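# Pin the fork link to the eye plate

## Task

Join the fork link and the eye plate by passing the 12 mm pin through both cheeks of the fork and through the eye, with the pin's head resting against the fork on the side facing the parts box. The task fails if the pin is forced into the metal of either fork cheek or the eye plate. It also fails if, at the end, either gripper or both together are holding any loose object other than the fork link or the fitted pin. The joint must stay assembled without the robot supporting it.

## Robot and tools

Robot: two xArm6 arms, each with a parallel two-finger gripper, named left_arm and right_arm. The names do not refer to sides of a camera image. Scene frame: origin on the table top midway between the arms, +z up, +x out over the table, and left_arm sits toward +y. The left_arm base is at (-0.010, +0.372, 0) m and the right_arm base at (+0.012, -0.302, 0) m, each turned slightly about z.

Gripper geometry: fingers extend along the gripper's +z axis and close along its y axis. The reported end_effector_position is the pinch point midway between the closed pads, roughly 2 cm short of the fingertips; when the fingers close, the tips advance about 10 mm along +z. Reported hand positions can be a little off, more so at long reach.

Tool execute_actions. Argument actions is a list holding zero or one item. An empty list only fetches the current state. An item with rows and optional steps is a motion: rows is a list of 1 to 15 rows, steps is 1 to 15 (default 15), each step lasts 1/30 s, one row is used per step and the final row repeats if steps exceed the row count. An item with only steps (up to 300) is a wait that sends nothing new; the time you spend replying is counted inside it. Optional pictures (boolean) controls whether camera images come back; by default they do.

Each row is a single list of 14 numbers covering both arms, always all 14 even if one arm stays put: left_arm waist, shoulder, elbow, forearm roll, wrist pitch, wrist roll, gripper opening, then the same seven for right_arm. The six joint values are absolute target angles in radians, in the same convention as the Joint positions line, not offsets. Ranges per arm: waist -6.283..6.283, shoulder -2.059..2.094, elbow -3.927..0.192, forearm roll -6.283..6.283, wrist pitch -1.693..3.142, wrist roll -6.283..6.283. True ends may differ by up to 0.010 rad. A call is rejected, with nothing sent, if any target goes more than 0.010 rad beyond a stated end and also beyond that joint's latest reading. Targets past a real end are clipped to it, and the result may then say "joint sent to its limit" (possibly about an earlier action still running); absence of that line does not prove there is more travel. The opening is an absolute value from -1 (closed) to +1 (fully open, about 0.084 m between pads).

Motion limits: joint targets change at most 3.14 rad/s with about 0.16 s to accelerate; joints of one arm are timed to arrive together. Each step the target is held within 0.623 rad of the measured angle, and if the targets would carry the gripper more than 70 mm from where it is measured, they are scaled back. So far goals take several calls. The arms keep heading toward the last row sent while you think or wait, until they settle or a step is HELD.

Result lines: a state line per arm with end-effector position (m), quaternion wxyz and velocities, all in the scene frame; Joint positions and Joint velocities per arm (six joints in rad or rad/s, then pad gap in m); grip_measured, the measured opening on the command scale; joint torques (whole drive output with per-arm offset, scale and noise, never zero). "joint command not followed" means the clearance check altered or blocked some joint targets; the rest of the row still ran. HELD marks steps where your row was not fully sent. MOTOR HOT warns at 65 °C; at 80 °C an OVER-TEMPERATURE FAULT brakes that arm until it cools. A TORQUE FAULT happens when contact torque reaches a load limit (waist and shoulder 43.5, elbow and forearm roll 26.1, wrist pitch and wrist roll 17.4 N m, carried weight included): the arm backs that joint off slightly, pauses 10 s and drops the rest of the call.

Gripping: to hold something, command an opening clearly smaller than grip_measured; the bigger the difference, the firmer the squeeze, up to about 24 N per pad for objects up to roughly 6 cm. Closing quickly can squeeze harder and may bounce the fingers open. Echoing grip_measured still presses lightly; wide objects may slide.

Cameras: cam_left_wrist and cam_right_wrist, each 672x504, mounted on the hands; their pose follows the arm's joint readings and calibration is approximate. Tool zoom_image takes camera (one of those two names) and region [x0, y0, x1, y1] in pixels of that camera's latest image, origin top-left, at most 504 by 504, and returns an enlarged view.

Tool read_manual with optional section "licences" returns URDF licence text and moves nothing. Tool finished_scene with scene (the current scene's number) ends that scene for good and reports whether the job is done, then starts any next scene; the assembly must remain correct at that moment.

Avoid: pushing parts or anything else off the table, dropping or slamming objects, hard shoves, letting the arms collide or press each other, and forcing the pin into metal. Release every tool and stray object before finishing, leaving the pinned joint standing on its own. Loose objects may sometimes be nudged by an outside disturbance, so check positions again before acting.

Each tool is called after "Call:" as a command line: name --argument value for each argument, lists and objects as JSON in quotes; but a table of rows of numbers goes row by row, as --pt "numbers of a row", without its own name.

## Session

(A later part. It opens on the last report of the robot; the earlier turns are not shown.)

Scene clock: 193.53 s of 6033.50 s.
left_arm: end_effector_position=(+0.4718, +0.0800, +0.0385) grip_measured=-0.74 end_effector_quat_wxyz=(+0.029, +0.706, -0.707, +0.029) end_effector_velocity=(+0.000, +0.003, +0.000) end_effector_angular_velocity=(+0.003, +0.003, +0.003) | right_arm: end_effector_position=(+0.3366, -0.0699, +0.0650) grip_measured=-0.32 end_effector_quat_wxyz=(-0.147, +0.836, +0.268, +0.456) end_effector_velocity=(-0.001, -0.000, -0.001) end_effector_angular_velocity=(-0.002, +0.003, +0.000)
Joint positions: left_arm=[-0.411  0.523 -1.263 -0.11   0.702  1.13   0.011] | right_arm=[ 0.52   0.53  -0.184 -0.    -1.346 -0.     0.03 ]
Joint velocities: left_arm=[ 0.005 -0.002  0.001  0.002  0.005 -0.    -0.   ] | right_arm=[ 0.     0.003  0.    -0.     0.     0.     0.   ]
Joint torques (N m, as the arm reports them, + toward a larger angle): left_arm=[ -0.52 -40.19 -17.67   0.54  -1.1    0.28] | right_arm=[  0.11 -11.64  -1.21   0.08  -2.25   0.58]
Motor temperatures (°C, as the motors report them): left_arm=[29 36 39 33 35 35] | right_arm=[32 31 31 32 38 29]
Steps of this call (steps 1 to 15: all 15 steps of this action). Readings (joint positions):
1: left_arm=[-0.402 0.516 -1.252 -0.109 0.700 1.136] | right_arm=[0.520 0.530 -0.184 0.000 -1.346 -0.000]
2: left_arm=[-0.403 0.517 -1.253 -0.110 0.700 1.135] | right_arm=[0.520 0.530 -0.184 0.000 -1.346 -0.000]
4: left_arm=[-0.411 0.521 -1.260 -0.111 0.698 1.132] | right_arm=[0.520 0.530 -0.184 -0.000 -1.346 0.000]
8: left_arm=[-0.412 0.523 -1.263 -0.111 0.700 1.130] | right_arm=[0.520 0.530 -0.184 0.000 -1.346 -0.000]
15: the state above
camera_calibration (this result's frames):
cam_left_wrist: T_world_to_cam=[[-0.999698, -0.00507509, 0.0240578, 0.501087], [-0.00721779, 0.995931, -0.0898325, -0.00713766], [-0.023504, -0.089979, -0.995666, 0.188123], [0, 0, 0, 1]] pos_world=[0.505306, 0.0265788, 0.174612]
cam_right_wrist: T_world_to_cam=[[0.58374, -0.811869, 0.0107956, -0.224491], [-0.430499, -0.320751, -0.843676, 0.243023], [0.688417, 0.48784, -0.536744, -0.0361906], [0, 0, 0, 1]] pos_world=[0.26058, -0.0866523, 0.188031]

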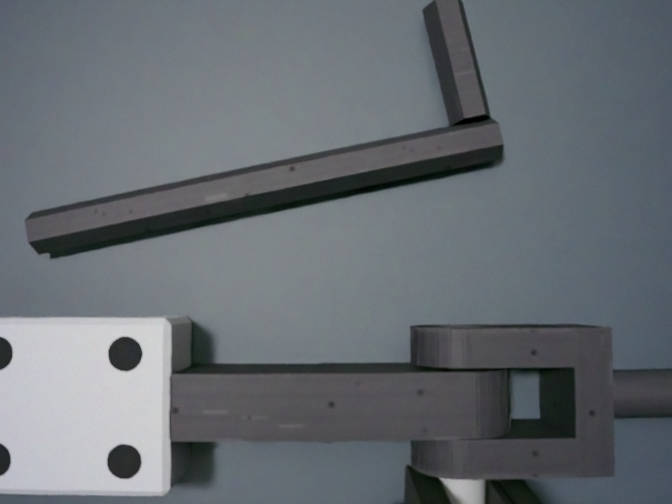

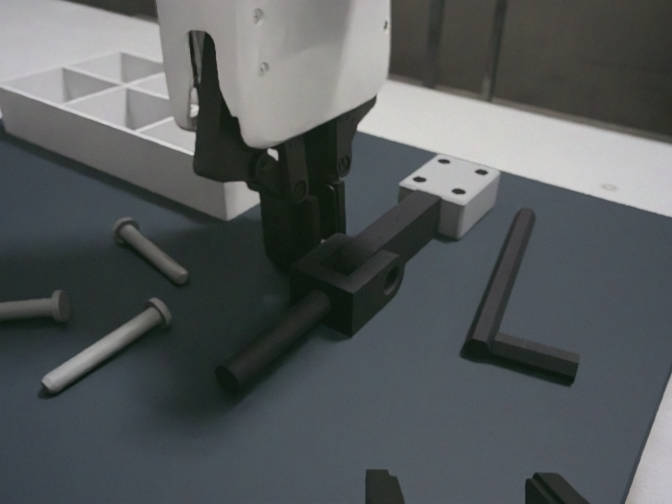

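Call:
execute_actions --actions '[{"rows":[[-0.4103,0.5223,-1.2629,-0.11,0.7028,1.1298,-0.4,0.52,0.53,-0.184,0,-1.346,0,-0.3]]}]' --pictures false

Call:
execute_actions --actions '[{"rows":[[-0.3663,0.4834,-1.1974,-0.11,0.677,1.1738,-0.4,0.52,0.53,-0.184,0,-1.346,0,-0.3]]}]' --pictures false

Call:
execute_actions --actions '[{"steps":15}]'

Call:
zoom_image --camera "cam_right_wrist" --region '[220, 160, 460, 340]'

Scene clock: 199.93 s of 6033.50 s.
left_arm: end_effector_position=(+0.4718, +0.0807, +0.0384) grip_measured=-0.42 end_effector_quat_wxyz=(+0.029, +0.706, -0.707, +0.029) end_effector_velocity=(+0.000, -0.000, +0.000) end_effector_angular_velocity=(-0.001, -0.000, +0.001) | right_arm: end_effector_position=(+0.3366, -0.0699, +0.0650) grip_measured=-0.32 end_effector_quat_wxyz=(-0.147, +0.836, +0.268, +0.456) end_effector_velocity=(-0.001, -0.000, -0.002) end_effector_angular_velocity=(-0.003, +0.005, +0.001)
Joint positions: left_arm=[-0.41   0.522 -1.263 -0.11   0.703  1.13   0.026] | right_arm=[ 0.52   0.53  -0.184  0.    -1.346 -0.     0.03 ]
Joint velocities: left_arm=[-0.     0.    -0.    -0.001 -0.    -0.    -0.   ] | right_arm=[ 0.001  0.003  0.    -0.     0.003  0.     0.   ]
Joint torques (N m, as the arm reports them, + toward a larger angle): left_arm=[ -0.26 -40.8  -18.04   0.49  -1.27   0.3 ] | right_arm=[ -0.34 -11.95  -1.16   0.04  -2.28   0.57]
Motor temperatures (°C, as the motors report them): left_arm=[29 36 39 33 35 35] | right_arm=[32 31 31 32 38 29]
Steps of this call (steps 1 to 15: the robot went on to your last target; steps 16 to 90: nothing new was sent; then 2.90 s passed at rest; steps 91 to 105: all 15 steps of this action). Readings (joint positions):
91: left_arm=[-0.410 0.522 -1.263 -0.110 0.703 1.130] | right_arm=[0.520 0.530 -0.184 -0.000 -1.346 -0.000]
92: left_arm=[-0.410 0.522 -1.263 -0.110 0.703 1.130] | right_arm=[0.520 0.530 -0.184 -0.000 -1.346 -0.000]
94: left_arm=[-0.410 0.522 -1.263 -0.110 0.703 1.130] | right_arm=[0.520 0.530 -0.184 -0.000 -1.346 -0.000]
98: left_arm=[-0.410 0.522 -1.263 -0.110 0.703 1.130] | right_arm=[0.520 0.530 -0.184 -0.000 -1.346 0.000]
105: the state above

Scene clock: 200.43 s of 6033.50 s.
left_arm: end_effector_position=(+0.4717, +0.1089, +0.0378) grip_measured=-0.42 end_effector_quat_wxyz=(+0.027, +0.707, -0.706, +0.029) end_effector_velocity=(-0.001, +0.003, -0.001) end_effector_angular_velocity=(+0.002, +0.001, -0.002) | right_arm: end_effector_position=(+0.3366, -0.0699, +0.0650) grip_measured=-0.32 end_effector_quat_wxyz=(-0.147, +0.836, +0.268, +0.456) end_effector_velocity=(+0.000, +0.000, +0.001) end_effector_angular_velocity=(+0.001, -0.002, +0.001)
Joint positions: left_arm=[-0.367  0.484 -1.198 -0.11   0.677  1.173  0.026] | right_arm=[ 0.52   0.53  -0.184  0.    -1.346  0.     0.03 ]
Joint velocities: left_arm=[ 0.004 -0.004  0.008  0.001 -0.003  0.005 -0.   ] | right_arm=[ 0.    -0.001  0.     0.    -0.002 -0.    -0.   ]
Joint torques (N m, as the arm reports them, + toward a larger angle): left_arm=[ -0.34 -39.39 -18.13   0.5   -1.47   0.36] | right_arm=[ -0.39 -11.88  -1.24  -0.06  -2.34   0.71]
Motor temperatures (°C, as the motors report them): left_arm=[29 36 39 33 35 35] | right_arm=[32 31 31 32 38 29]
Steps of this call (steps 1 to 15: all 15 steps of this action). Readings (joint positions):
1: left_arm=[-0.410 0.522 -1.263 -0.110 0.703 1.130] | right_arm=[0.520 0.530 -0.184 0.000 -1.346 -0.000]
2: left_arm=[-0.408 0.520 -1.259 -0.110 0.701 1.133] | right_arm=[0.520 0.530 -0.184 0.000 -1.346 -0.000]
4: left_arm=[-0.392 0.505 -1.234 -0.110 0.691 1.150] | right_arm=[0.520 0.530 -0.184 0.000 -1.346 -0.000]
8: left_arm=[-0.370 0.488 -1.205 -0.110 0.680 1.168] | right_arm=[0.520 0.530 -0.184 0.000 -1.346 0.000]
15: the state above

Scene clock: 200.93 s of 6033.50 s.
left_arm: end_effector_position=(+0.4717, +0.1094, +0.0378) grip_measured=-0.42 end_effector_quat_wxyz=(+0.027, +0.707, -0.706, +0.029) end_effector_velocity=(-0.001, +0.001, -0.001) end_effector_angular_velocity=(+0.002, +0.001, -0.000) | right_arm: end_effector_position=(+0.3366, -0.0699, +0.0650) grip_measured=-0.32 end_effector_quat_wxyz=(-0.147, +0.836, +0.268, +0.456) end_effector_velocity=(-0.000, -0.000, -0.000) end_effector_angular_velocity=(-0.000, +0.001, -0.000)
Joint positions: left_arm=[-0.366  0.483 -1.197 -0.11   0.677  1.174  0.026] | right_arm=[ 0.52   0.53  -0.184 -0.    -1.346 -0.     0.03 ]
Joint velocities: left_arm=[ 0.     0.     0.002  0.001 -0.    -0.001  0.   ] | right_arm=[ 0.     0.     0.    -0.     0.001  0.     0.   ]
Joint torques (N m, as the arm reports them, + toward a larger angle): left_arm=[ -0.35 -38.89 -17.64   0.25  -1.54   0.21] | right_arm=[ -0.23 -11.71  -1.1   -0.05  -2.28   0.63]
Motor temperatures (°C, as the motors report them): left_arm=[29 36 39 33 35 35] | right_arm=[32 31 31 32 38 29]
Steps of this call (steps 1 to 15: the robot went on to your last target). Readings (joint positions):
1: left_arm=[-0.367 0.484 -1.198 -0.110 0.677 1.173] | right_arm=[0.520 0.530 -0.184 0.000 -1.346 -0.000]
2: left_arm=[-0.367 0.484 -1.198 -0.110 0.677 1.174] | right_arm=[0.520 0.530 -0.184 0.000 -1.346 -0.000]
4: left_arm=[-0.367 0.484 -1.198 -0.110 0.677 1.174] | right_arm=[0.520 0.530 -0.184 0.000 -1.346 -0.000]
8: left_arm=[-0.366 0.483 -1.198 -0.110 0.677 1.174] | right_arm=[0.520 0.530 -0.184 0.000 -1.346 -0.000]
15: the state above
All arms were judged still, so your last target was given up. Only a new action makes them travel on or press farther. Fingers that are still opening or closing keep moving.
camera_calibration (this result's frames):
cam_left_wrist: T_world_to_cam=[[-0.999747, -0.00799025, 0.0210299, 0.501699], [-0.00978811, 0.996175, -0.0868259, -0.0354134], [-0.0202557, -0.0870097, -0.996002, 0.1883], [0, 0, 0, 1]] pos_world=[0.505039, 0.0556705, 0.173922]
cam_right_wrist: T_world_to_cam=[[0.58374, -0.811869, 0.0107956, -0.224491], [-0.430499, -0.32075, -0.843676, 0.243023], [0.688417, 0.48784, -0.536744, -0.0361906], [0, 0, 0, 1]] pos_world=[0.26058, -0.0866523, 0.188031]

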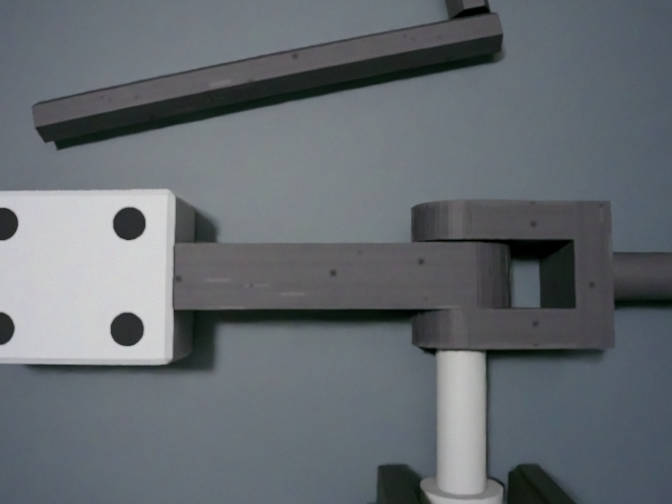

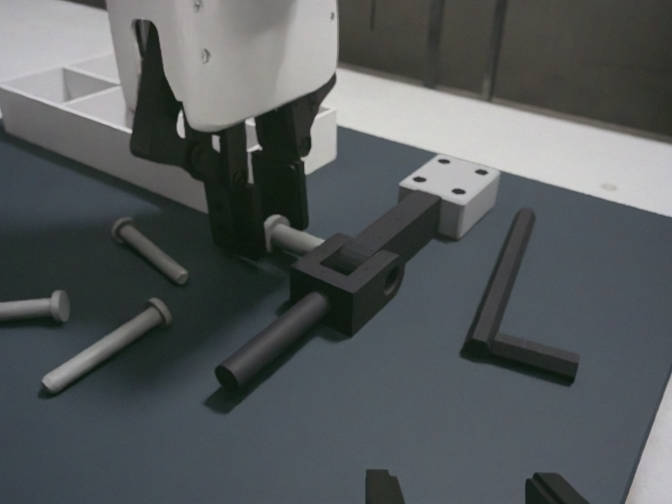

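Region (220, 160, 460, 340) of cam_right_wrist's 672x504 image, scaled by 2.100, with more detail than that image has; it fills the top 378 rows of this view, and the rest is white.

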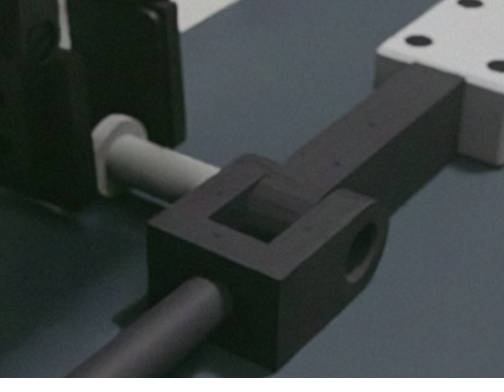

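Call:
execute_actions --actions '[{"rows":[[-0.3663,0.4834,-1.1974,-0.11,0.677,1.1738,-0.66,0.52,0.53,-0.184,0,-1.346,0,-0.3]]}]' --pictures false

Call:
execute_actions --actions '[{"rows":[[-0.3663,0.4789,-1.1982,-0.11,0.6823,1.1738,-0.66,0.52,0.53,-0.184,0,-1.346,0,-0.3]]}]' --pictures false

Call:
execute_actions --actions '[{"rows":[[-0.3727,0.4843,-1.2071,-0.11,0.6857,1.1674,-0.66,0.52,0.53,-0.184,0,-1.346,0,-0.3]]}]'

Scene clock: 208.50 s of 6033.50 s.
left_arm: end_effector_position=(+0.4717, +0.1094, +0.0378) grip_measured=-0.58 end_effector_quat_wxyz=(+0.027, +0.707, -0.706, +0.029) end_effector_velocity=(-0.000, +0.000, -0.000) end_effector_angular_velocity=(+0.001, +0.001, -0.000) | right_arm: end_effector_position=(+0.3366, -0.0699, +0.0650) grip_measured=-0.32 end_effector_quat_wxyz=(-0.147, +0.836, +0.268, +0.456) end_effector_velocity=(-0.001, +0.001, -0.000) end_effector_angular_velocity=(-0.001, +0.002, +0.002)
Joint positions: left_arm=[-0.366  0.483 -1.197 -0.11   0.677  1.174  0.019] | right_arm=[ 0.52   0.53  -0.184  0.    -1.346  0.     0.03 ]
Joint velocities: left_arm=[ 0.     0.     0.001  0.001 -0.    -0.    -0.   ] | right_arm=[ 0.002  0.     0.     0.     0.001  0.    -0.   ]
Joint torques (N m, as the arm reports them, + toward a larger angle): left_arm=[ -0.22 -39.1  -17.82   0.4   -1.44   0.37] | right_arm=[ -0.15 -11.79  -1.25  -0.01  -2.38   0.65]
Motor temperatures (°C, as the motors report them): left_arm=[29 36 39 33 35 35] | right_arm=[32 31 31 32 38 29]
Steps of this call (steps 1 to 90: nothing new was sent; then 4.07 s passed at rest; steps 91 to 105: all 15 steps of this action). Readings (joint positions):
91: left_arm=[-0.366 0.483 -1.197 -0.110 0.677 1.174] | right_arm=[0.520 0.530 -0.184 0.000 -1.346 0.000]
92: left_arm=[-0.366 0.483 -1.197 -0.110 0.677 1.174] | right_arm=[0.520 0.530 -0.184 -0.000 -1.346 0.000]
94: left_arm=[-0.366 0.483 -1.197 -0.110 0.677 1.174] | right_arm=[0.520 0.530 -0.184 -0.000 -1.346 0.000]
98: left_arm=[-0.366 0.483 -1.197 -0.110 0.677 1.174] | right_arm=[0.520 0.530 -0.184 -0.000 -1.346 0.000]
105: the state above

Scene clock: 209.00 s of 6033.50 s.
left_arm: end_effector_position=(+0.4717, +0.1093, +0.0400) grip_measured=-0.58 end_effector_quat_wxyz=(+0.027, +0.707, -0.706, +0.029) end_effector_velocity=(+0.000, -0.000, +0.001) end_effector_angular_velocity=(-0.000, -0.001, +0.001) | right_arm: end_effector_position=(+0.3366, -0.0699, +0.0650) grip_measured=-0.32 end_effector_quat_wxyz=(-0.147, +0.836, +0.268, +0.456) end_effector_velocity=(+0.000, -0.000, +0.000) end_effector_angular_velocity=(+0.001, -0.000, -0.002)
Joint positions: left_arm=[-0.366  0.479 -1.198 -0.11   0.682  1.174  0.019] | right_arm=[ 0.52   0.53  -0.184 -0.    -1.346  0.     0.03 ]
Joint velocities: left_arm=[-0.    -0.001 -0.001  0.     0.001 -0.001  0.   ] | right_arm=[-0.002 -0.     0.     0.    -0.     0.     0.   ]
Joint torques (N m, as the arm reports them, + toward a larger angle): left_arm=[ -0.2  -40.02 -18.45   0.26  -1.27   0.41] | right_arm=[ -0.23 -11.72  -1.33   0.05  -2.26   0.58]
Motor temperatures (°C, as the motors report them): left_arm=[29 36 39 33 35 35] | right_arm=[32 31 31 32 38 29]
Steps of this call (steps 1 to 15: all 15 steps of this action). Readings (joint positions):
1: left_arm=[-0.366 0.483 -1.197 -0.110 0.677 1.174] | right_arm=[0.520 0.530 -0.184 -0.000 -1.346 -0.000]
2: left_arm=[-0.366 0.483 -1.197 -0.110 0.678 1.174] | right_arm=[0.520 0.530 -0.184 -0.000 -1.346 0.000]
4: left_arm=[-0.366 0.481 -1.198 -0.110 0.680 1.174] | right_arm=[0.520 0.530 -0.184 0.000 -1.346 0.000]
8: left_arm=[-0.366 0.479 -1.198 -0.110 0.682 1.174] | right_arm=[0.520 0.530 -0.184 0.000 -1.346 0.000]
15: the state above

Scene clock: 209.50 s of 6033.50 s.
left_arm: end_effector_position=(+0.4717, +0.1054, +0.0400) grip_measured=-0.58 end_effector_quat_wxyz=(+0.027, +0.707, -0.706, +0.029) end_effector_velocity=(-0.000, -0.001, +0.000) end_effector_angular_velocity=(-0.000, -0.000, -0.001) | right_arm: end_effector_position=(+0.3366, -0.0699, +0.0650) grip_measured=-0.32 end_effector_quat_wxyz=(-0.147, +0.836, +0.268, +0.456) end_effector_velocity=(-0.000, -0.000, -0.000) end_effector_angular_velocity=(+0.000, -0.000, -0.000)
Joint positions: left_arm=[-0.372  0.484 -1.207 -0.11   0.686  1.167  0.019] | right_arm=[ 0.52   0.53  -0.184  0.    -1.346  0.     0.03 ]
Joint velocities: left_arm=[-0.001  0.    -0.001 -0.     0.     0.     0.   ] | right_arm=[-0.     0.001  0.    -0.    -0.001  0.     0.   ]
Joint torques (N m, as the arm reports them, + toward a larger angle): left_arm=[ -2.18 -40.89 -19.4    0.1   -1.57   0.42] | right_arm=[ -0.2  -11.67  -0.93  -0.27  -2.42   0.67]
Motor temperatures (°C, as the motors report them): left_arm=[29 36 39 33 35 35] | right_arm=[32 31 31 32 38 29]
Steps of this call (steps 1 to 15: all 15 steps of this action). Readings (joint positions):
1: left_arm=[-0.366 0.479 -1.198 -0.110 0.682 1.174] | right_arm=[0.520 0.530 -0.184 0.000 -1.346 0.000]
2: left_arm=[-0.367 0.480 -1.199 -0.110 0.683 1.173] | right_arm=[0.520 0.530 -0.184 -0.000 -1.346 0.000]
4: left_arm=[-0.370 0.482 -1.203 -0.110 0.684 1.170] | right_arm=[0.520 0.530 -0.184 -0.000 -1.346 0.000]
8: left_arm=[-0.372 0.484 -1.206 -0.110 0.686 1.168] | right_arm=[0.520 0.530 -0.184 -0.000 -1.346 -0.000]
15: the state above
camera_calibration (this result's frames):
cam_left_wrist: T_world_to_cam=[[-0.999722, -0.00760054, 0.0223003, 0.501427], [-0.009518, 0.996147, -0.0871782, -0.0314373], [-0.0215518, -0.0873663, -0.995943, 0.190735], [0, 0, 0, 1]] pos_world=[0.5051, 0.0517911, 0.176039]
cam_right_wrist: T_world_to_cam=[[0.583739, -0.811869, 0.0107955, -0.224491], [-0.430499, -0.32075, -0.843676, 0.243023], [0.688417, 0.48784, -0.536744, -0.0361907], [0, 0, 0, 1]] pos_world=[0.26058, -0.0866523, 0.188031]

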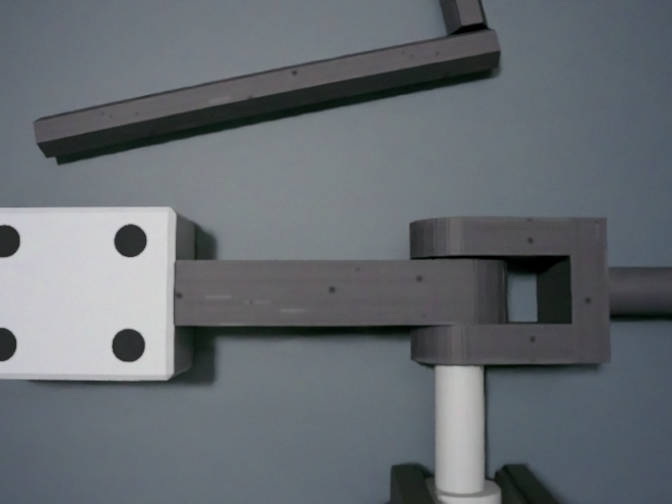

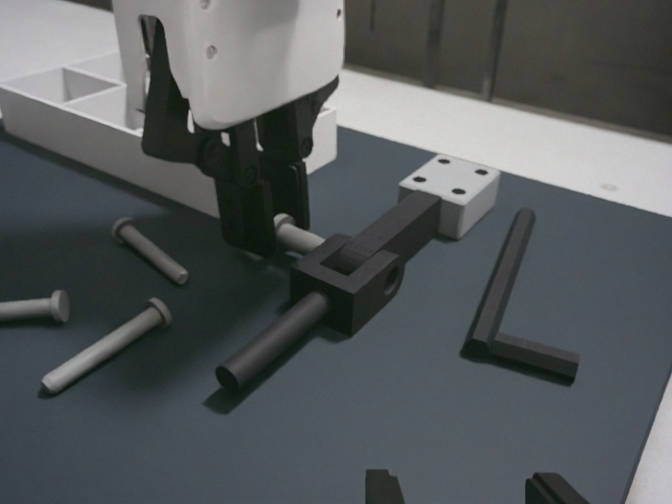

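Moving with mild friction. Continue.

Call:
execute_actions --actions '[{"rows":[[-0.3807,0.4911,-1.2182,-0.11,0.69,1.1594,-0.66,0.52,0.53,-0.184,0,-1.346,0,-0.3]]}]' --pictures false

Call:
execute_actions --actions '[{"rows":[[-0.3887,0.498,-1.2295,-0.11,0.6943,1.1514,-0.66,0.52,0.53,-0.184,0,-1.346,0,-0.3]]}]' --pictures false

Scene clock: 215.33 s of 6033.50 s.
left_arm: end_effector_position=(+0.4717, +0.1004, +0.0400) grip_measured=-0.58 end_effector_quat_wxyz=(+0.028, +0.707, -0.706, +0.029) end_effector_velocity=(-0.000, -0.001, +0.000) end_effector_angular_velocity=(-0.000, +0.000, -0.001) | right_arm: end_effector_position=(+0.3366, -0.0699, +0.0650) grip_measured=-0.32 end_effector_quat_wxyz=(-0.147, +0.836, +0.268, +0.456) end_effector_velocity=(-0.000, +0.000, +0.000) end_effector_angular_velocity=(+0.000, -0.001, +0.001)
Joint positions: left_arm=[-0.38   0.491 -1.218 -0.11   0.69   1.159  0.019] | right_arm=[ 0.52   0.53  -0.184  0.    -1.346  0.     0.03 ]
Joint velocities: left_arm=[-0.002  0.    -0.001 -0.     0.    -0.    -0.   ] | right_arm=[ 0.001 -0.     0.     0.    -0.001 -0.    -0.   ]
Joint torques (N m, as the arm reports them, + toward a larger angle): left_arm=[ -6.25 -43.11 -22.23  -0.71  -2.41   0.45] | right_arm=[ -0.32 -11.8   -1.13  -0.14  -2.43   0.67]
Motor temperatures (°C, as the motors report them): left_arm=[29 37 39 33 35 35] | right_arm=[32 31 31 32 38 29]
Steps of this call (steps 1 to 15: the robot went on to your last target; steps 16 to 90: nothing new was sent; then 2.33 s passed at rest; steps 91 to 105: all 15 steps of this action). Readings (joint positions):
91: left_arm=[-0.373 0.484 -1.207 -0.110 0.686 1.167] | right_arm=[0.520 0.530 -0.184 -0.000 -1.346 -0.000]
92: left_arm=[-0.374 0.485 -1.209 -0.110 0.687 1.166] | right_arm=[0.520 0.530 -0.184 0.000 -1.346 0.000]
94: left_arm=[-0.377 0.488 -1.213 -0.110 0.688 1.163] | right_arm=[0.520 0.530 -0.184 0.000 -1.346 0.000]
98: left_arm=[-0.379 0.491 -1.217 -0.110 0.690 1.160] | right_arm=[0.520 0.530 -0.184 -0.000 -1.346 0.000]
105: the state above

Scene clock: 215.83 s of 6033.50 s.
left_arm: end_effector_position=(+0.4715, +0.0954, +0.0399) grip_measured=-0.58 end_effector_quat_wxyz=(+0.028, +0.707, -0.706, +0.029) end_effector_velocity=(+0.000, -0.000, +0.001) end_effector_angular_velocity=(+0.000, -0.001, -0.002) | right_arm: end_effector_position=(+0.3366, -0.0699, +0.0650) grip_measured=-0.32 end_effector_quat_wxyz=(-0.147, +0.836, +0.268, +0.456) end_effector_velocity=(+0.000, -0.000, +0.000) end_effector_angular_velocity=(+0.001, -0.001, -0.001)
Joint positions: left_arm=[-0.388  0.498 -1.229 -0.11   0.694  1.151  0.019] | right_arm=[ 0.52   0.53  -0.184 -0.    -1.346 -0.     0.03 ]
Joint velocities: left_arm=[-0.001 -0.    -0.002  0.002  0.001 -0.    -0.   ] | right_arm=[-0.002 -0.    -0.    -0.    -0.001 -0.    -0.   ]
Joint torques (N m, as the arm reports them, + toward a larger angle): left_arm=[ -8.19 -45.67 -23.33  -1.05  -2.3    0.49] | right_arm=[ -0.35 -11.6   -1.16  -0.09  -2.33   0.67]
Motor temperatures (°C, as the motors report them): left_arm=[29 37 39 33 35 35] | right_arm=[32 31 31 32 38 29]
Steps of this call (steps 1 to 15: all 15 steps of this action). Readings (joint positions):
1: left_arm=[-0.380 0.491 -1.218 -0.110 0.690 1.159] | right_arm=[0.520 0.530 -0.184 -0.000 -1.346 -0.000]
2: left_arm=[-0.381 0.492 -1.220 -0.110 0.691 1.158] | right_arm=[0.520 0.530 -0.184 0.000 -1.346 0.000]
4: left_arm=[-0.385 0.495 -1.224 -0.110 0.693 1.155] | right_arm=[0.520 0.530 -0.184 0.000 -1.346 -0.000]
8: left_arm=[-0.388 0.498 -1.228 -0.110 0.694 1.152] | right_arm=[0.520 0.530 -0.184 -0.000 -1.346 -0.000]
15: the state above

Call:
execute_actions --actions '[{"rows":[[-0.3887,0.498,-1.2295,-0.11,0.6943,1.1514,-0.4,0.52,0.53,-0.184,0,-1.346,0,-0.3]]}]' --pictures false

Call:
execute_actions --actions '[{"rows":[[-0.3599,0.478,-1.1885,-0.11,0.6736,1.1802,-0.4,0.52,0.53,-0.184,0,-1.346,0,-0.3]]}]'

Call:
execute_actions --actions '[{"rows":[[-0.3599,0.478,-1.1885,-0.11,0.6736,1.1802,-1,0.52,0.53,-0.184,0,-1.346,0,-0.3]]}]' --pictures false

Scene clock: 223.27 s of 6033.50 s.
left_arm: end_effector_position=(+0.4718, +0.0943, +0.0407) grip_measured=-0.42 end_effector_quat_wxyz=(+0.028, +0.706, -0.707, +0.030) end_effector_velocity=(+0.000, +0.003, -0.001) end_effector_angular_velocity=(+0.004, +0.003, +0.003) | right_arm: end_effector_position=(+0.3366, -0.0699, +0.0650) grip_measured=-0.32 end_effector_quat_wxyz=(-0.147, +0.836, +0.268, +0.456) end_effector_velocity=(+0.000, -0.001, -0.001) end_effector_angular_velocity=(-0.001, +0.001, -0.002)
Joint positions: left_arm=[-0.389  0.498 -1.23  -0.11   0.694  1.151  0.026] | right_arm=[ 0.52   0.53  -0.184 -0.    -1.346  0.     0.03 ]
Joint velocities: left_arm=[ 0.005  0.001  0.002  0.002  0.002  0.    -0.   ] | right_arm=[-0.002  0.001 -0.     0.     0.    -0.     0.   ]
Joint torques (N m, as the arm reports them, + toward a larger angle): left_arm=[ -0.5  -39.4  -18.03   0.43  -1.36   0.36] | right_arm=[ -0.17 -12.    -1.34  -0.04  -2.31   0.6 ]
Motor temperatures (°C, as the motors report them): left_arm=[29 37 40 33 35 35] | right_arm=[32 31 31 32 38 29]
Steps of this call (steps 1 to 15: the robot went on to your last target; steps 16 to 90: nothing new was sent; then 3.93 s passed at rest; steps 91 to 105: all 15 steps of this action). Readings (joint positions):
91: left_arm=[-0.389 0.498 -1.229 -0.110 0.694 1.151] | right_arm=[0.520 0.530 -0.184 0.000 -1.346 -0.000]
92: left_arm=[-0.391 0.498 -1.231 -0.111 0.693 1.152] | right_arm=[0.520 0.530 -0.184 -0.000 -1.346 0.000]
94: left_arm=[-0.394 0.494 -1.236 -0.112 0.691 1.152] | right_arm=[0.520 0.530 -0.184 -0.000 -1.346 -0.000]
98: left_arm=[-0.392 0.495 -1.233 -0.111 0.693 1.151] | right_arm=[0.520 0.530 -0.184 -0.000 -1.346 -0.000]
105: the state above

Scene clock: 223.77 s of 6033.50 s.
left_arm: end_effector_position=(+0.4717, +0.1131, +0.0379) grip_measured=-0.42 end_effector_quat_wxyz=(+0.027, +0.707, -0.706, +0.030) end_effector_velocity=(-0.001, +0.002, -0.001) end_effector_angular_velocity=(+0.001, +0.001, +0.001) | right_arm: end_effector_position=(+0.3366, -0.0699, +0.0650) grip_measured=-0.32 end_effector_quat_wxyz=(-0.147, +0.836, +0.268, +0.456) end_effector_velocity=(+0.000, -0.000, -0.000) end_effector_angular_velocity=(-0.000, +0.000, -0.000)
Joint positions: left_arm=[-0.36   0.478 -1.189 -0.11   0.674  1.18   0.026] | right_arm=[ 0.52   0.53  -0.184  0.    -1.346  0.     0.03 ]
Joint velocities: left_arm=[ 0.003 -0.001  0.005 -0.001 -0.002  0.003  0.   ] | right_arm=[-0.     0.001  0.     0.    -0.001 -0.     0.   ]
Joint torques (N m, as the arm reports them, + toward a larger angle): left_arm=[ -0.38 -38.96 -17.76   0.3   -1.3    0.17] | right_arm=[ -0.29 -12.11  -1.18  -0.13  -2.26   0.71]
Motor temperatures (°C, as the motors report them): left_arm=[29 37 40 33 35 35] | right_arm=[32 31 31 32 38 29]
Steps of this call (steps 1 to 15: all 15 steps of this action). Readings (joint positions):
1: left_arm=[-0.389 0.498 -1.230 -0.110 0.694 1.152] | right_arm=[0.520 0.530 -0.184 -0.000 -1.346 -0.000]
2: left_arm=[-0.387 0.496 -1.226 -0.110 0.692 1.155] | right_arm=[0.520 0.530 -0.184 0.000 -1.346 0.000]
4: left_arm=[-0.375 0.487 -1.209 -0.110 0.683 1.166] | right_arm=[0.520 0.530 -0.184 -0.000 -1.346 0.000]
8: left_arm=[-0.362 0.480 -1.193 -0.110 0.676 1.177] | right_arm=[0.520 0.530 -0.184 -0.000 -1.346 -0.000]
15: the state above
camera_calibration (this result's frames):
cam_left_wrist: T_world_to_cam=[[-0.99976, -0.0080844, 0.0203601, 0.501742], [-0.00981927, 0.996194, -0.0866044, -0.0391672], [-0.0195825, -0.0867835, -0.996035, 0.188341], [0, 0, 0, 1]] pos_world=[0.504925, 0.0594194, 0.173987]
cam_right_wrist: T_world_to_cam=[[0.583739, -0.811869, 0.0107955, -0.224491], [-0.430499, -0.32075, -0.843676, 0.243023], [0.688417, 0.48784, -0.536744, -0.0361906], [0, 0, 0, 1]] pos_world=[0.26058, -0.0866523, 0.188031]

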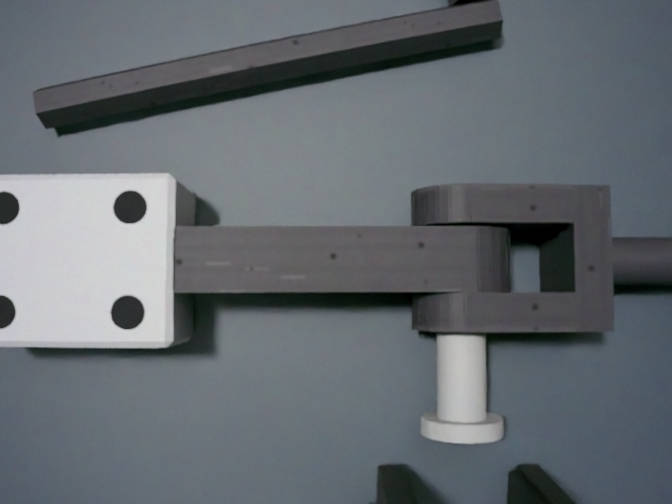

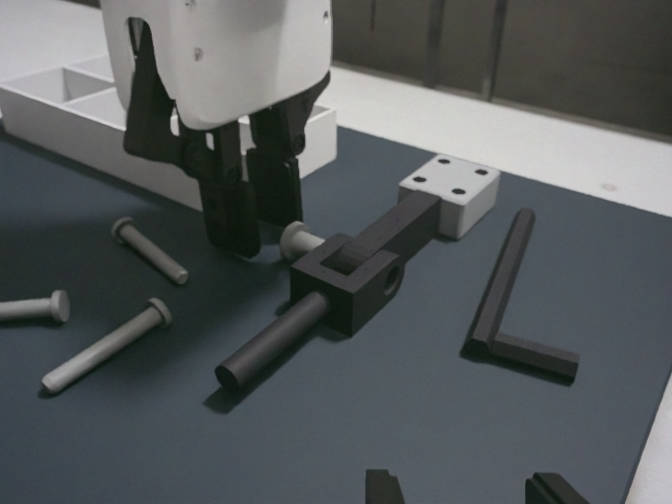

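Scene clock: 224.27 s of 6033.50 s.
left_arm: end_effector_position=(+0.4717, +0.1134, +0.0378) grip_measured=-1.00 end_effector_quat_wxyz=(+0.027, +0.707, -0.706, +0.029) end_effector_velocity=(-0.000, +0.000, -0.000) end_effector_angular_velocity=(+0.001, -0.000, -0.000) | right_arm: end_effector_position=(+0.3366, -0.0699, +0.0650) grip_measured=-0.32 end_effector_quat_wxyz=(-0.147, +0.836, +0.268, +0.456) end_effector_velocity=(+0.000, -0.000, +0.000) end_effector_angular_velocity=(+0.000, -0.001, -0.001)
Joint positions: left_arm=[-0.36   0.478 -1.189 -0.11   0.674  1.18   0.   ] | right_arm=[ 0.52   0.53  -0.184 -0.    -1.346  0.     0.03 ]
Joint velocities: left_arm=[ 0.    -0.     0.001  0.001 -0.    -0.001  0.   ] | right_arm=[-0.001 -0.001  0.    -0.     0.     0.    -0.   ]
Joint torques (N m, as the arm reports them, + toward a larger angle): left_arm=[ -0.68 -38.93 -17.85   0.2   -1.31   0.19] | right_arm=[ -0.17 -11.61  -1.09  -0.14  -2.27   0.65]
Motor temperatures (°C, as the motors report them): left_arm=[29 37 40 33 35 35] | right_arm=[32 31 31 32 38 29]
Steps of this call (steps 1 to 15: all 15 steps of this action). Readings (joint positions):
1: left_arm=[-0.360 0.478 -1.189 -0.110 0.674 1.180] | right_arm=[0.520 0.530 -0.184 0.000 -1.346 -0.000]
2: left_arm=[-0.360 0.478 -1.189 -0.110 0.674 1.180] | right_arm=[0.520 0.530 -0.184 -0.000 -1.346 -0.000]
4: left_arm=[-0.360 0.478 -1.189 -0.110 0.674 1.180] | right_arm=[0.520 0.530 -0.184 -0.000 -1.346 0.000]
8: left_arm=[-0.360 0.478 -1.189 -0.110 0.674 1.180] | right_arm=[0.520 0.530 -0.184 -0.000 -1.346 0.000]
15: the state above

Call:
execute_actions --actions '[{"rows":[[-0.3775,0.4925,-1.213,-0.11,0.6835,1.1626,-1,0.52,0.53,-0.184,0,-1.346,0,-0.3]]}]' --pictures false

Call:
execute_actions --actions '[{"rows":[[-0.3823,0.4964,-1.2196,-0.11,0.6862,1.1578,-1,0.52,0.53,-0.184,0,-1.346,0,-0.3]]}]' --pictures false

Scene clock: 230.50 s of 6033.50 s.
left_arm: end_effector_position=(+0.4717, +0.1028, +0.0379) grip_measured=-1.00 end_effector_quat_wxyz=(+0.027, +0.707, -0.706, +0.029) end_effector_velocity=(-0.000, -0.001, -0.000) end_effector_angular_velocity=(+0.000, +0.001, +0.001) | right_arm: end_effector_position=(+0.3366, -0.0699, +0.0650) grip_measured=-0.32 end_effector_quat_wxyz=(-0.147, +0.836, +0.268, +0.456) end_effector_velocity=(-0.000, +0.000, -0.000) end_effector_angular_velocity=(-0.000, +0.000, +0.002)
Joint positions: left_arm=[-0.377  0.492 -1.212 -0.11   0.684  1.163  0.   ] | right_arm=[ 0.52   0.53  -0.184 -0.    -1.346 -0.     0.03 ]
Joint velocities: left_arm=[-0.001  0.002 -0.002 -0.     0.001 -0.002  0.   ] | right_arm=[ 0.001 -0.     0.    -0.     0.    -0.     0.   ]
Joint torques (N m, as the arm reports them, + toward a larger angle): left_arm=[ -2.4  -39.08 -18.59  -0.17  -1.57   0.37] | right_arm=[ -0.14 -11.81  -1.27   0.12  -2.25   0.6 ]
Motor temperatures (°C, as the motors report them): left_arm=[29 37 40 33 35 35] | right_arm=[32 31 31 32 38 29]
Steps of this call (steps 1 to 15: the robot went on to your last target; steps 16 to 90: nothing new was sent; then 2.73 s passed at rest; steps 91 to 105: all 15 steps of this action). Readings (joint positions):
91: left_arm=[-0.360 0.478 -1.189 -0.110 0.674 1.180] | right_arm=[0.520 0.530 -0.184 -0.000 -1.346 -0.000]
92: left_arm=[-0.361 0.480 -1.191 -0.110 0.675 1.178] | right_arm=[0.520 0.530 -0.184 -0.000 -1.346 -0.000]
94: left_arm=[-0.369 0.486 -1.202 -0.110 0.679 1.171] | right_arm=[0.520 0.530 -0.184 0.000 -1.346 0.000]
98: left_arm=[-0.376 0.491 -1.211 -0.110 0.682 1.164] | right_arm=[0.520 0.530 -0.184 0.000 -1.346 -0.000]
105: the state above

Scene clock: 231.00 s of 6033.50 s.
left_arm: end_effector_position=(+0.4717, +0.1014, +0.0379) grip_measured=-1.00 end_effector_quat_wxyz=(+0.028, +0.708, -0.705, +0.028) end_effector_velocity=(-0.000, -0.002, -0.000) end_effector_angular_velocity=(-0.001, -0.001, -0.001) | right_arm: end_effector_position=(+0.3366, -0.0699, +0.0650) grip_measured=-0.32 end_effector_quat_wxyz=(-0.147, +0.836, +0.268, +0.456) end_effector_velocity=(+0.000, -0.000, -0.000) end_effector_angular_velocity=(-0.000, +0.000, -0.000)
Joint positions: left_arm=[-0.379  0.495 -1.218 -0.109  0.688  1.158  0.   ] | right_arm=[ 0.52   0.53  -0.184  0.    -1.346 -0.     0.03 ]
Joint velocities: left_arm=[-0.003  0.001 -0.001 -0.001 -0.002 -0.001  0.   ] | right_arm=[-0.  0.  0.  0.  0. -0. -0.]
Joint torques (N m, as the arm reports them, + toward a larger angle): left_arm=[-17.46 -32.57 -23.56  -2.98  -4.39   0.12] | right_arm=[  0.08 -11.76  -1.09   0.03  -2.29   0.74]
Motor temperatures (°C, as the motors report them): left_arm=[29 37 40 33 35 35] | right_arm=[32 31 31 32 38 29]
Steps of this call (steps 1 to 15: all 15 steps of this action). Readings (joint positions):
1: left_arm=[-0.377 0.492 -1.212 -0.110 0.684 1.163] | right_arm=[0.520 0.530 -0.184 -0.000 -1.346 -0.000]
2: left_arm=[-0.377 0.493 -1.213 -0.110 0.685 1.162] | right_arm=[0.520 0.530 -0.184 -0.000 -1.346 -0.000]
4: left_arm=[-0.378 0.494 -1.215 -0.109 0.687 1.160] | right_arm=[0.520 0.530 -0.184 -0.000 -1.346 0.000]
8: left_arm=[-0.378 0.495 -1.217 -0.109 0.688 1.158] | right_arm=[0.520 0.530 -0.184 -0.000 -1.346 0.000]
15: the state above

Call:
execute_actions --actions '[{"rows":[[-0.3599,0.478,-1.1885,-0.11,0.6736,1.1802,-1,0.52,0.53,-0.184,0,-1.346,0,-0.3]]}]'

Call:
zoom_image --camera "cam_right_wrist" --region '[270, 200, 430, 320]'

Scene clock: 234.27 s of 6033.50 s.
left_arm: end_effector_position=(+0.4718, +0.1124, +0.0379) grip_measured=-1.00 end_effector_quat_wxyz=(+0.026, +0.707, -0.706, +0.030) end_effector_velocity=(-0.000, +0.007, -0.000) end_effector_angular_velocity=(+0.006, +0.006, +0.005) | right_arm: end_effector_position=(+0.3366, -0.0699, +0.0650) grip_measured=-0.32 end_effector_quat_wxyz=(-0.147, +0.836, +0.268, +0.456) end_effector_velocity=(-0.000, +0.000, +0.000) end_effector_angular_velocity=(+0.000, -0.001, +0.001)
Joint positions: left_arm=[-0.362  0.479 -1.19  -0.11   0.673  1.18   0.   ] | right_arm=[ 0.52   0.53  -0.184 -0.    -1.346 -0.     0.03 ]
Joint velocities: left_arm=[ 0.011 -0.006  0.008  0.005  0.006  0.002  0.   ] | right_arm=[ 0.001  0.    -0.    -0.    -0.001 -0.    -0.   ]
Joint torques (N m, as the arm reports them, + toward a larger angle): left_arm=[ -0.56 -39.13 -17.97   0.27  -1.39   0.4 ] | right_arm=[ -0.07 -11.85  -1.26   0.07  -2.31   0.6 ]
Motor temperatures (°C, as the motors report them): left_arm=[29 37 40 33 35 35] | right_arm=[32 31 31 32 38 29]
Steps of this call (steps 1 to 15: the robot went on to your last target; steps 16 to 83: nothing new was sent; steps 84 to 98: all 15 steps of this action). Readings (joint positions):
84: left_arm=[-0.379 0.496 -1.219 -0.110 0.688 1.158] | right_arm=[0.520 0.530 -0.184 -0.000 -1.346 -0.000]
85: left_arm=[-0.377 0.495 -1.217 -0.110 0.686 1.161] | right_arm=[0.520 0.530 -0.184 0.000 -1.346 0.000]
87: left_arm=[-0.375 0.489 -1.207 -0.113 0.675 1.170] | right_arm=[0.520 0.530 -0.184 0.000 -1.346 -0.000]
91: left_arm=[-0.367 0.481 -1.197 -0.112 0.670 1.178] | right_arm=[0.520 0.530 -0.184 0.000 -1.346 0.000]
98: the state above
camera_calibration (this result's frames):
cam_left_wrist: T_world_to_cam=[[-0.999783, -0.00730088, 0.0195323, 0.501733], [-0.00897958, 0.996143, -0.0872867, -0.038776], [-0.0188197, -0.0874431, -0.995992, 0.187984], [0, 0, 0, 1]] pos_world=[0.504814, 0.0587274, 0.174046]
cam_right_wrist: T_world_to_cam=[[0.58374, -0.811869, 0.0107955, -0.224491], [-0.430499, -0.320751, -0.843676, 0.243023], [0.688417, 0.48784, -0.536744, -0.0361906], [0, 0, 0, 1]] pos_world=[0.26058, -0.0866523, 0.188031]

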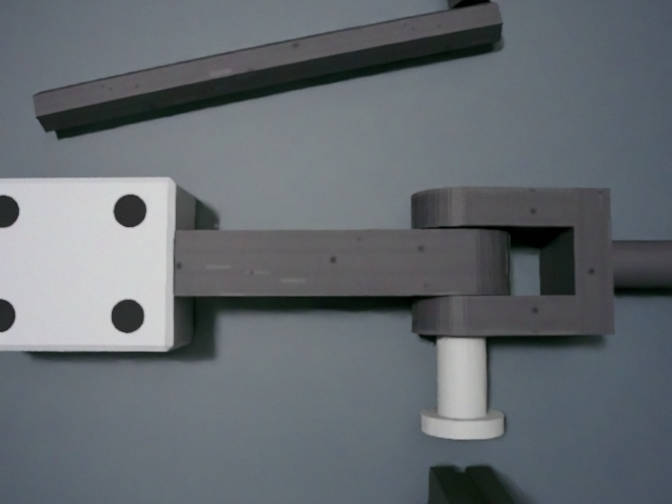

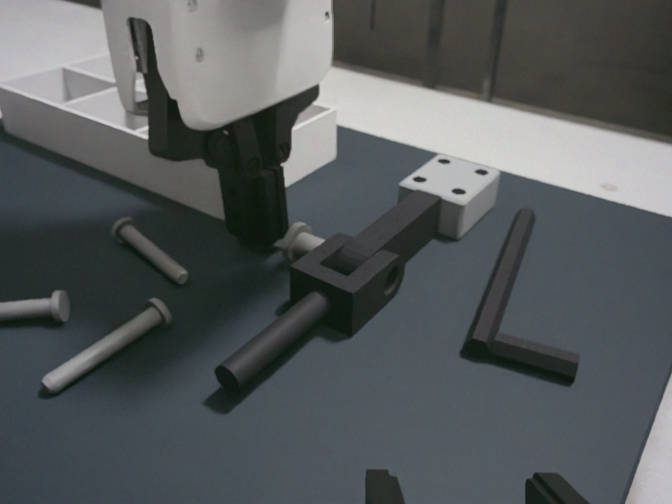

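Region (270, 200, 430, 320) of cam_right_wrist's 672x504 image, scaled by 3.150, with more detail than that image has; it fills the top 378 rows of this view, and the rest is white.

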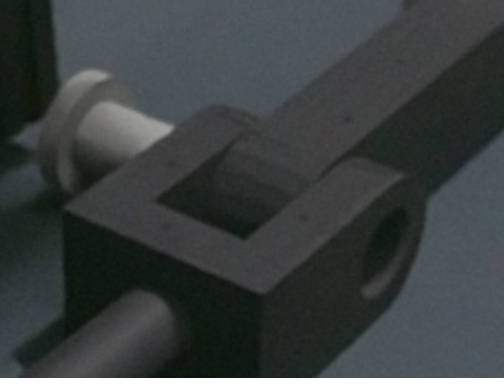

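Call:
execute_actions --actions '[{"rows":[[-0.3599,0.478,-1.1885,-0.11,0.6736,1.1802,-0.4,0.52,0.53,-0.184,0,-1.346,0,-0.3]]}]' --pictures false

Call:
execute_actions --actions '[{"rows":[[-0.3887,0.5015,-1.2285,-0.11,0.6899,1.1514,-0.4,0.52,0.53,-0.184,0,-1.346,0,-0.3]]}]' --pictures false

Call:
execute_actions --actions '[{"rows":[[-0.3887,0.5015,-1.2285,-0.11,0.6899,1.1514,-0.64,0.52,0.53,-0.184,0,-1.346,0,-0.3]]}]' --pictures false

Call:
execute_actions --actions '[{"rows":[[-0.3871,0.4981,-1.2266,-0.11,0.6913,1.153,-0.64,0.52,0.53,-0.184,0,-1.346,0,-0.3]]}]' --pictures false

Call:
execute_actions --actions '[{"rows":[[-0.3903,0.5009,-1.2312,-0.11,0.6931,1.1498,-0.64,0.52,0.53,-0.184,0,-1.346,0,-0.3]]}]' --pictures false

Scene clock: 245.40 s of 6033.50 s.
left_arm: end_effector_position=(+0.4717, +0.1135, +0.0378) grip_measured=-0.42 end_effector_quat_wxyz=(+0.027, +0.707, -0.706, +0.029) end_effector_velocity=(-0.000, +0.000, -0.000) end_effector_angular_velocity=(+0.000, -0.000, -0.000) | right_arm: end_effector_position=(+0.3366, -0.0699, +0.0650) grip_measured=-0.32 end_effector_quat_wxyz=(-0.147, +0.836, +0.268, +0.456) end_effector_velocity=(-0.000, +0.000, +0.000) end_effector_angular_velocity=(+0.001, -0.001, +0.001)
Joint positions: left_arm=[-0.36   0.478 -1.188 -0.11   0.674  1.18   0.026] | right_arm=[ 0.52   0.53  -0.184 -0.    -1.346  0.     0.03 ]
Joint velocities: left_arm=[-0.    -0.     0.     0.001  0.    -0.     0.   ] | right_arm=[ 0.001  0.001 -0.     0.    -0.002  0.     0.   ]
Joint torques (N m, as the arm reports them, + toward a larger angle): left_arm=[ -0.8  -39.   -17.89   0.17  -1.32   0.28] | right_arm=[ -0.19 -11.69  -1.26   0.06  -2.35   0.6 ]
Motor temperatures (°C, as the motors report them): left_arm=[29 37 40 33 35 35] | right_arm=[32 31 31 32 38 29]
Steps of this call (steps 1 to 15: the robot went on to your last target; steps 16 to 90: nothing new was sent; then 7.63 s passed at rest; steps 91 to 105: all 15 steps of this action). Readings (joint positions):
91: left_arm=[-0.360 0.478 -1.189 -0.110 0.674 1.180] | right_arm=[0.520 0.530 -0.184 0.000 -1.346 0.000]
92: left_arm=[-0.360 0.478 -1.189 -0.110 0.674 1.180] | right_arm=[0.520 0.530 -0.184 -0.000 -1.346 0.000]
94: left_arm=[-0.360 0.478 -1.188 -0.110 0.674 1.180] | right_arm=[0.520 0.530 -0.184 0.000 -1.346 -0.000]
98: left_arm=[-0.360 0.478 -1.189 -0.110 0.674 1.180] | right_arm=[0.520 0.530 -0.184 0.000 -1.346 0.000]
105: the state above

Scene clock: 245.90 s of 6033.50 s.
left_arm: end_effector_position=(+0.4716, +0.0954, +0.0383) grip_measured=-0.42 end_effector_quat_wxyz=(+0.028, +0.707, -0.706, +0.029) end_effector_velocity=(+0.000, -0.002, +0.000) end_effector_angular_velocity=(-0.001, -0.000, +0.001) | right_arm: end_effector_position=(+0.3366, -0.0699, +0.0650) grip_measured=-0.32 end_effector_quat_wxyz=(-0.147, +0.836, +0.268, +0.456) end_effector_velocity=(-0.000, +0.001, +0.000) end_effector_angular_velocity=(+0.000, -0.000, +0.002)
Joint positions: left_arm=[-0.388  0.501 -1.228 -0.11   0.69   1.152  0.026] | right_arm=[ 0.52   0.53  -0.184 -0.    -1.346  0.     0.03 ]
Joint velocities: left_arm=[-0.003  0.002 -0.004 -0.001  0.002 -0.003 -0.   ] | right_arm=[ 0.002  0.    -0.    -0.    -0.001  0.    -0.   ]
Joint torques (N m, as the arm reports them, + toward a larger angle): left_arm=[ -0.13 -39.99 -18.12   0.14  -1.43   0.34] | right_arm=[ -0.29 -11.73  -1.33   0.02  -2.33   0.79]
Motor temperatures (°C, as the motors report them): left_arm=[29 37 40 33 35 35] | right_arm=[32 31 31 32 38 29]
Steps of this call (steps 1 to 15: all 15 steps of this action). Readings (joint positions):
1: left_arm=[-0.360 0.478 -1.189 -0.110 0.674 1.180] | right_arm=[0.520 0.530 -0.184 -0.000 -1.346 0.000]
2: left_arm=[-0.362 0.480 -1.192 -0.110 0.676 1.177] | right_arm=[0.520 0.530 -0.184 0.000 -1.346 -0.000]
4: left_arm=[-0.374 0.490 -1.209 -0.110 0.682 1.165] | right_arm=[0.520 0.530 -0.184 0.000 -1.346 -0.000]
8: left_arm=[-0.387 0.499 -1.224 -0.110 0.688 1.155] | right_arm=[0.520 0.530 -0.184 0.000 -1.346 0.000]
15: the state above

Scene clock: 246.40 s of 6033.50 s.
left_arm: end_effector_position=(+0.4715, +0.0952, +0.0383) grip_measured=-0.58 end_effector_quat_wxyz=(+0.028, +0.707, -0.706, +0.029) end_effector_velocity=(+0.000, -0.000, +0.000) end_effector_angular_velocity=(-0.001, -0.000, +0.001) | right_arm: end_effector_position=(+0.3366, -0.0699, +0.0650) grip_measured=-0.32 end_effector_quat_wxyz=(-0.147, +0.836, +0.268, +0.456) end_effector_velocity=(+0.000, +0.000, +0.001) end_effector_angular_velocity=(+0.001, -0.001, +0.000)
Joint positions: left_arm=[-0.389  0.501 -1.228 -0.11   0.69   1.151  0.019] | right_arm=[ 0.52   0.53  -0.184  0.    -1.346 -0.     0.03 ]
Joint velocities: left_arm=[-0.     0.    -0.001 -0.001  0.    -0.001  0.   ] | right_arm=[ 0.001 -0.002 -0.     0.     0.001  0.    -0.   ]
Joint torques (N m, as the arm reports them, + toward a larger angle): left_arm=[ -1.2  -39.08 -18.17   0.33  -1.57   0.26] | right_arm=[  0.07 -11.91  -1.2    0.13  -2.32   0.59]
Motor temperatures (°C, as the motors report them): left_arm=[29 37 40 33 35 35] | right_arm=[32 31 31 32 38 29]
Steps of this call (steps 1 to 15: all 15 steps of this action). Readings (joint positions):
1: left_arm=[-0.388 0.501 -1.228 -0.110 0.690 1.152] | right_arm=[0.520 0.530 -0.184 -0.000 -1.346 0.000]
2: left_arm=[-0.388 0.501 -1.228 -0.110 0.690 1.152] | right_arm=[0.520 0.530 -0.184 -0.000 -1.346 0.000]
4: left_arm=[-0.388 0.501 -1.228 -0.110 0.690 1.151] | right_arm=[0.520 0.530 -0.184 0.000 -1.346 -0.000]
8: left_arm=[-0.388 0.501 -1.228 -0.110 0.690 1.151] | right_arm=[0.520 0.530 -0.184 0.000 -1.346 -0.000]
15: the state above

Scene clock: 246.90 s of 6033.50 s.
left_arm: end_effector_position=(+0.4714, +0.0957, +0.0390) grip_measured=-0.58 end_effector_quat_wxyz=(+0.028, +0.707, -0.706, +0.029) end_effector_velocity=(-0.000, +0.000, +0.000) end_effector_angular_velocity=(+0.000, +0.001, +0.000) | right_arm: end_effector_position=(+0.3366, -0.0699, +0.0650) grip_measured=-0.32 end_effector_quat_wxyz=(-0.147, +0.836, +0.268, +0.456) end_effector_velocity=(+0.000, -0.000, +0.000) end_effector_angular_velocity=(+0.000, -0.001, -0.001)
Joint positions: left_arm=[-0.388  0.499 -1.227 -0.11   0.691  1.153  0.019] | right_arm=[ 0.52   0.53  -0.184 -0.    -1.346 -0.     0.03 ]
Joint velocities: left_arm=[ 0.    -0.001  0.    -0.     0.001  0.    -0.   ] | right_arm=[-0.001 -0.     0.     0.    -0.    -0.    -0.   ]
Joint torques (N m, as the arm reports them, + toward a larger angle): left_arm=[  2.05 -42.64 -18.23   0.93  -0.81   0.52] | right_arm=[ -0.09 -11.98  -1.26  -0.25  -2.37   0.62]
Motor temperatures (°C, as the motors report them): left_arm=[29 37 40 33 35 35] | right_arm=[32 31 31 32 38 29]
Steps of this call (steps 1 to 15: all 15 steps of this action). Readings (joint positions):
1: left_arm=[-0.388 0.501 -1.228 -0.110 0.690 1.151] | right_arm=[0.520 0.530 -0.184 0.000 -1.346 0.000]
2: left_arm=[-0.388 0.501 -1.228 -0.110 0.690 1.152] | right_arm=[0.520 0.530 -0.184 0.000 -1.346 0.000]
4: left_arm=[-0.388 0.500 -1.227 -0.110 0.690 1.152] | right_arm=[0.520 0.530 -0.184 -0.000 -1.346 -0.000]
8: left_arm=[-0.388 0.499 -1.227 -0.110 0.691 1.153] | right_arm=[0.520 0.530 -0.184 -0.000 -1.346 0.000]
15: the state above

Scene clock: 247.40 s of 6033.50 s.
left_arm: end_effector_position=(+0.4715, +0.0944, +0.0391) grip_measured=-0.58 end_effector_quat_wxyz=(+0.028, +0.707, -0.706, +0.029) end_effector_velocity=(+0.000, -0.002, +0.000) end_effector_angular_velocity=(-0.002, -0.001, -0.000) | right_arm: end_effector_position=(+0.3366, -0.0699, +0.0650) grip_measured=-0.32 end_effector_quat_wxyz=(-0.147, +0.836, +0.268, +0.456) end_effector_velocity=(-0.000, +0.000, -0.000) end_effector_angular_velocity=(+0.000, +0.000, -0.000)
Joint positions: left_arm=[-0.39   0.501 -1.231 -0.11   0.693  1.15   0.019] | right_arm=[ 0.52   0.53  -0.184  0.    -1.346 -0.     0.03 ]
Joint velocities: left_arm=[-0.002  0.001 -0.002 -0.002 -0.001 -0.    -0.   ] | right_arm=[ 0. -0. -0.  0.  0.  0. -0.]
Joint torques (N m, as the arm reports them, + toward a larger angle): left_arm=[ -2.44 -41.96 -20.1    0.    -1.72   0.42] | right_arm=[  0.19 -11.98  -1.3   -0.1   -2.3    0.67]
Motor temperatures (°C, as the motors report them): left_arm=[29 37 40 33 35 35] | right_arm=[32 31 31 32 38 29]
Steps of this call (steps 1 to 15: all 15 steps of this action). Readings (joint positions):
1: left_arm=[-0.388 0.499 -1.227 -0.110 0.691 1.153] | right_arm=[0.520 0.530 -0.184 -0.000 -1.346 -0.000]
2: left_arm=[-0.388 0.499 -1.227 -0.110 0.691 1.152] | right_arm=[0.520 0.530 -0.184 0.000 -1.346 -0.000]
4: left_arm=[-0.388 0.500 -1.229 -0.110 0.693 1.151] | right_arm=[0.520 0.530 -0.184 -0.000 -1.346 -0.000]
8: left_arm=[-0.389 0.500 -1.230 -0.109 0.694 1.150] | right_arm=[0.520 0.530 -0.184 -0.000 -1.346 0.000]
15: the state above


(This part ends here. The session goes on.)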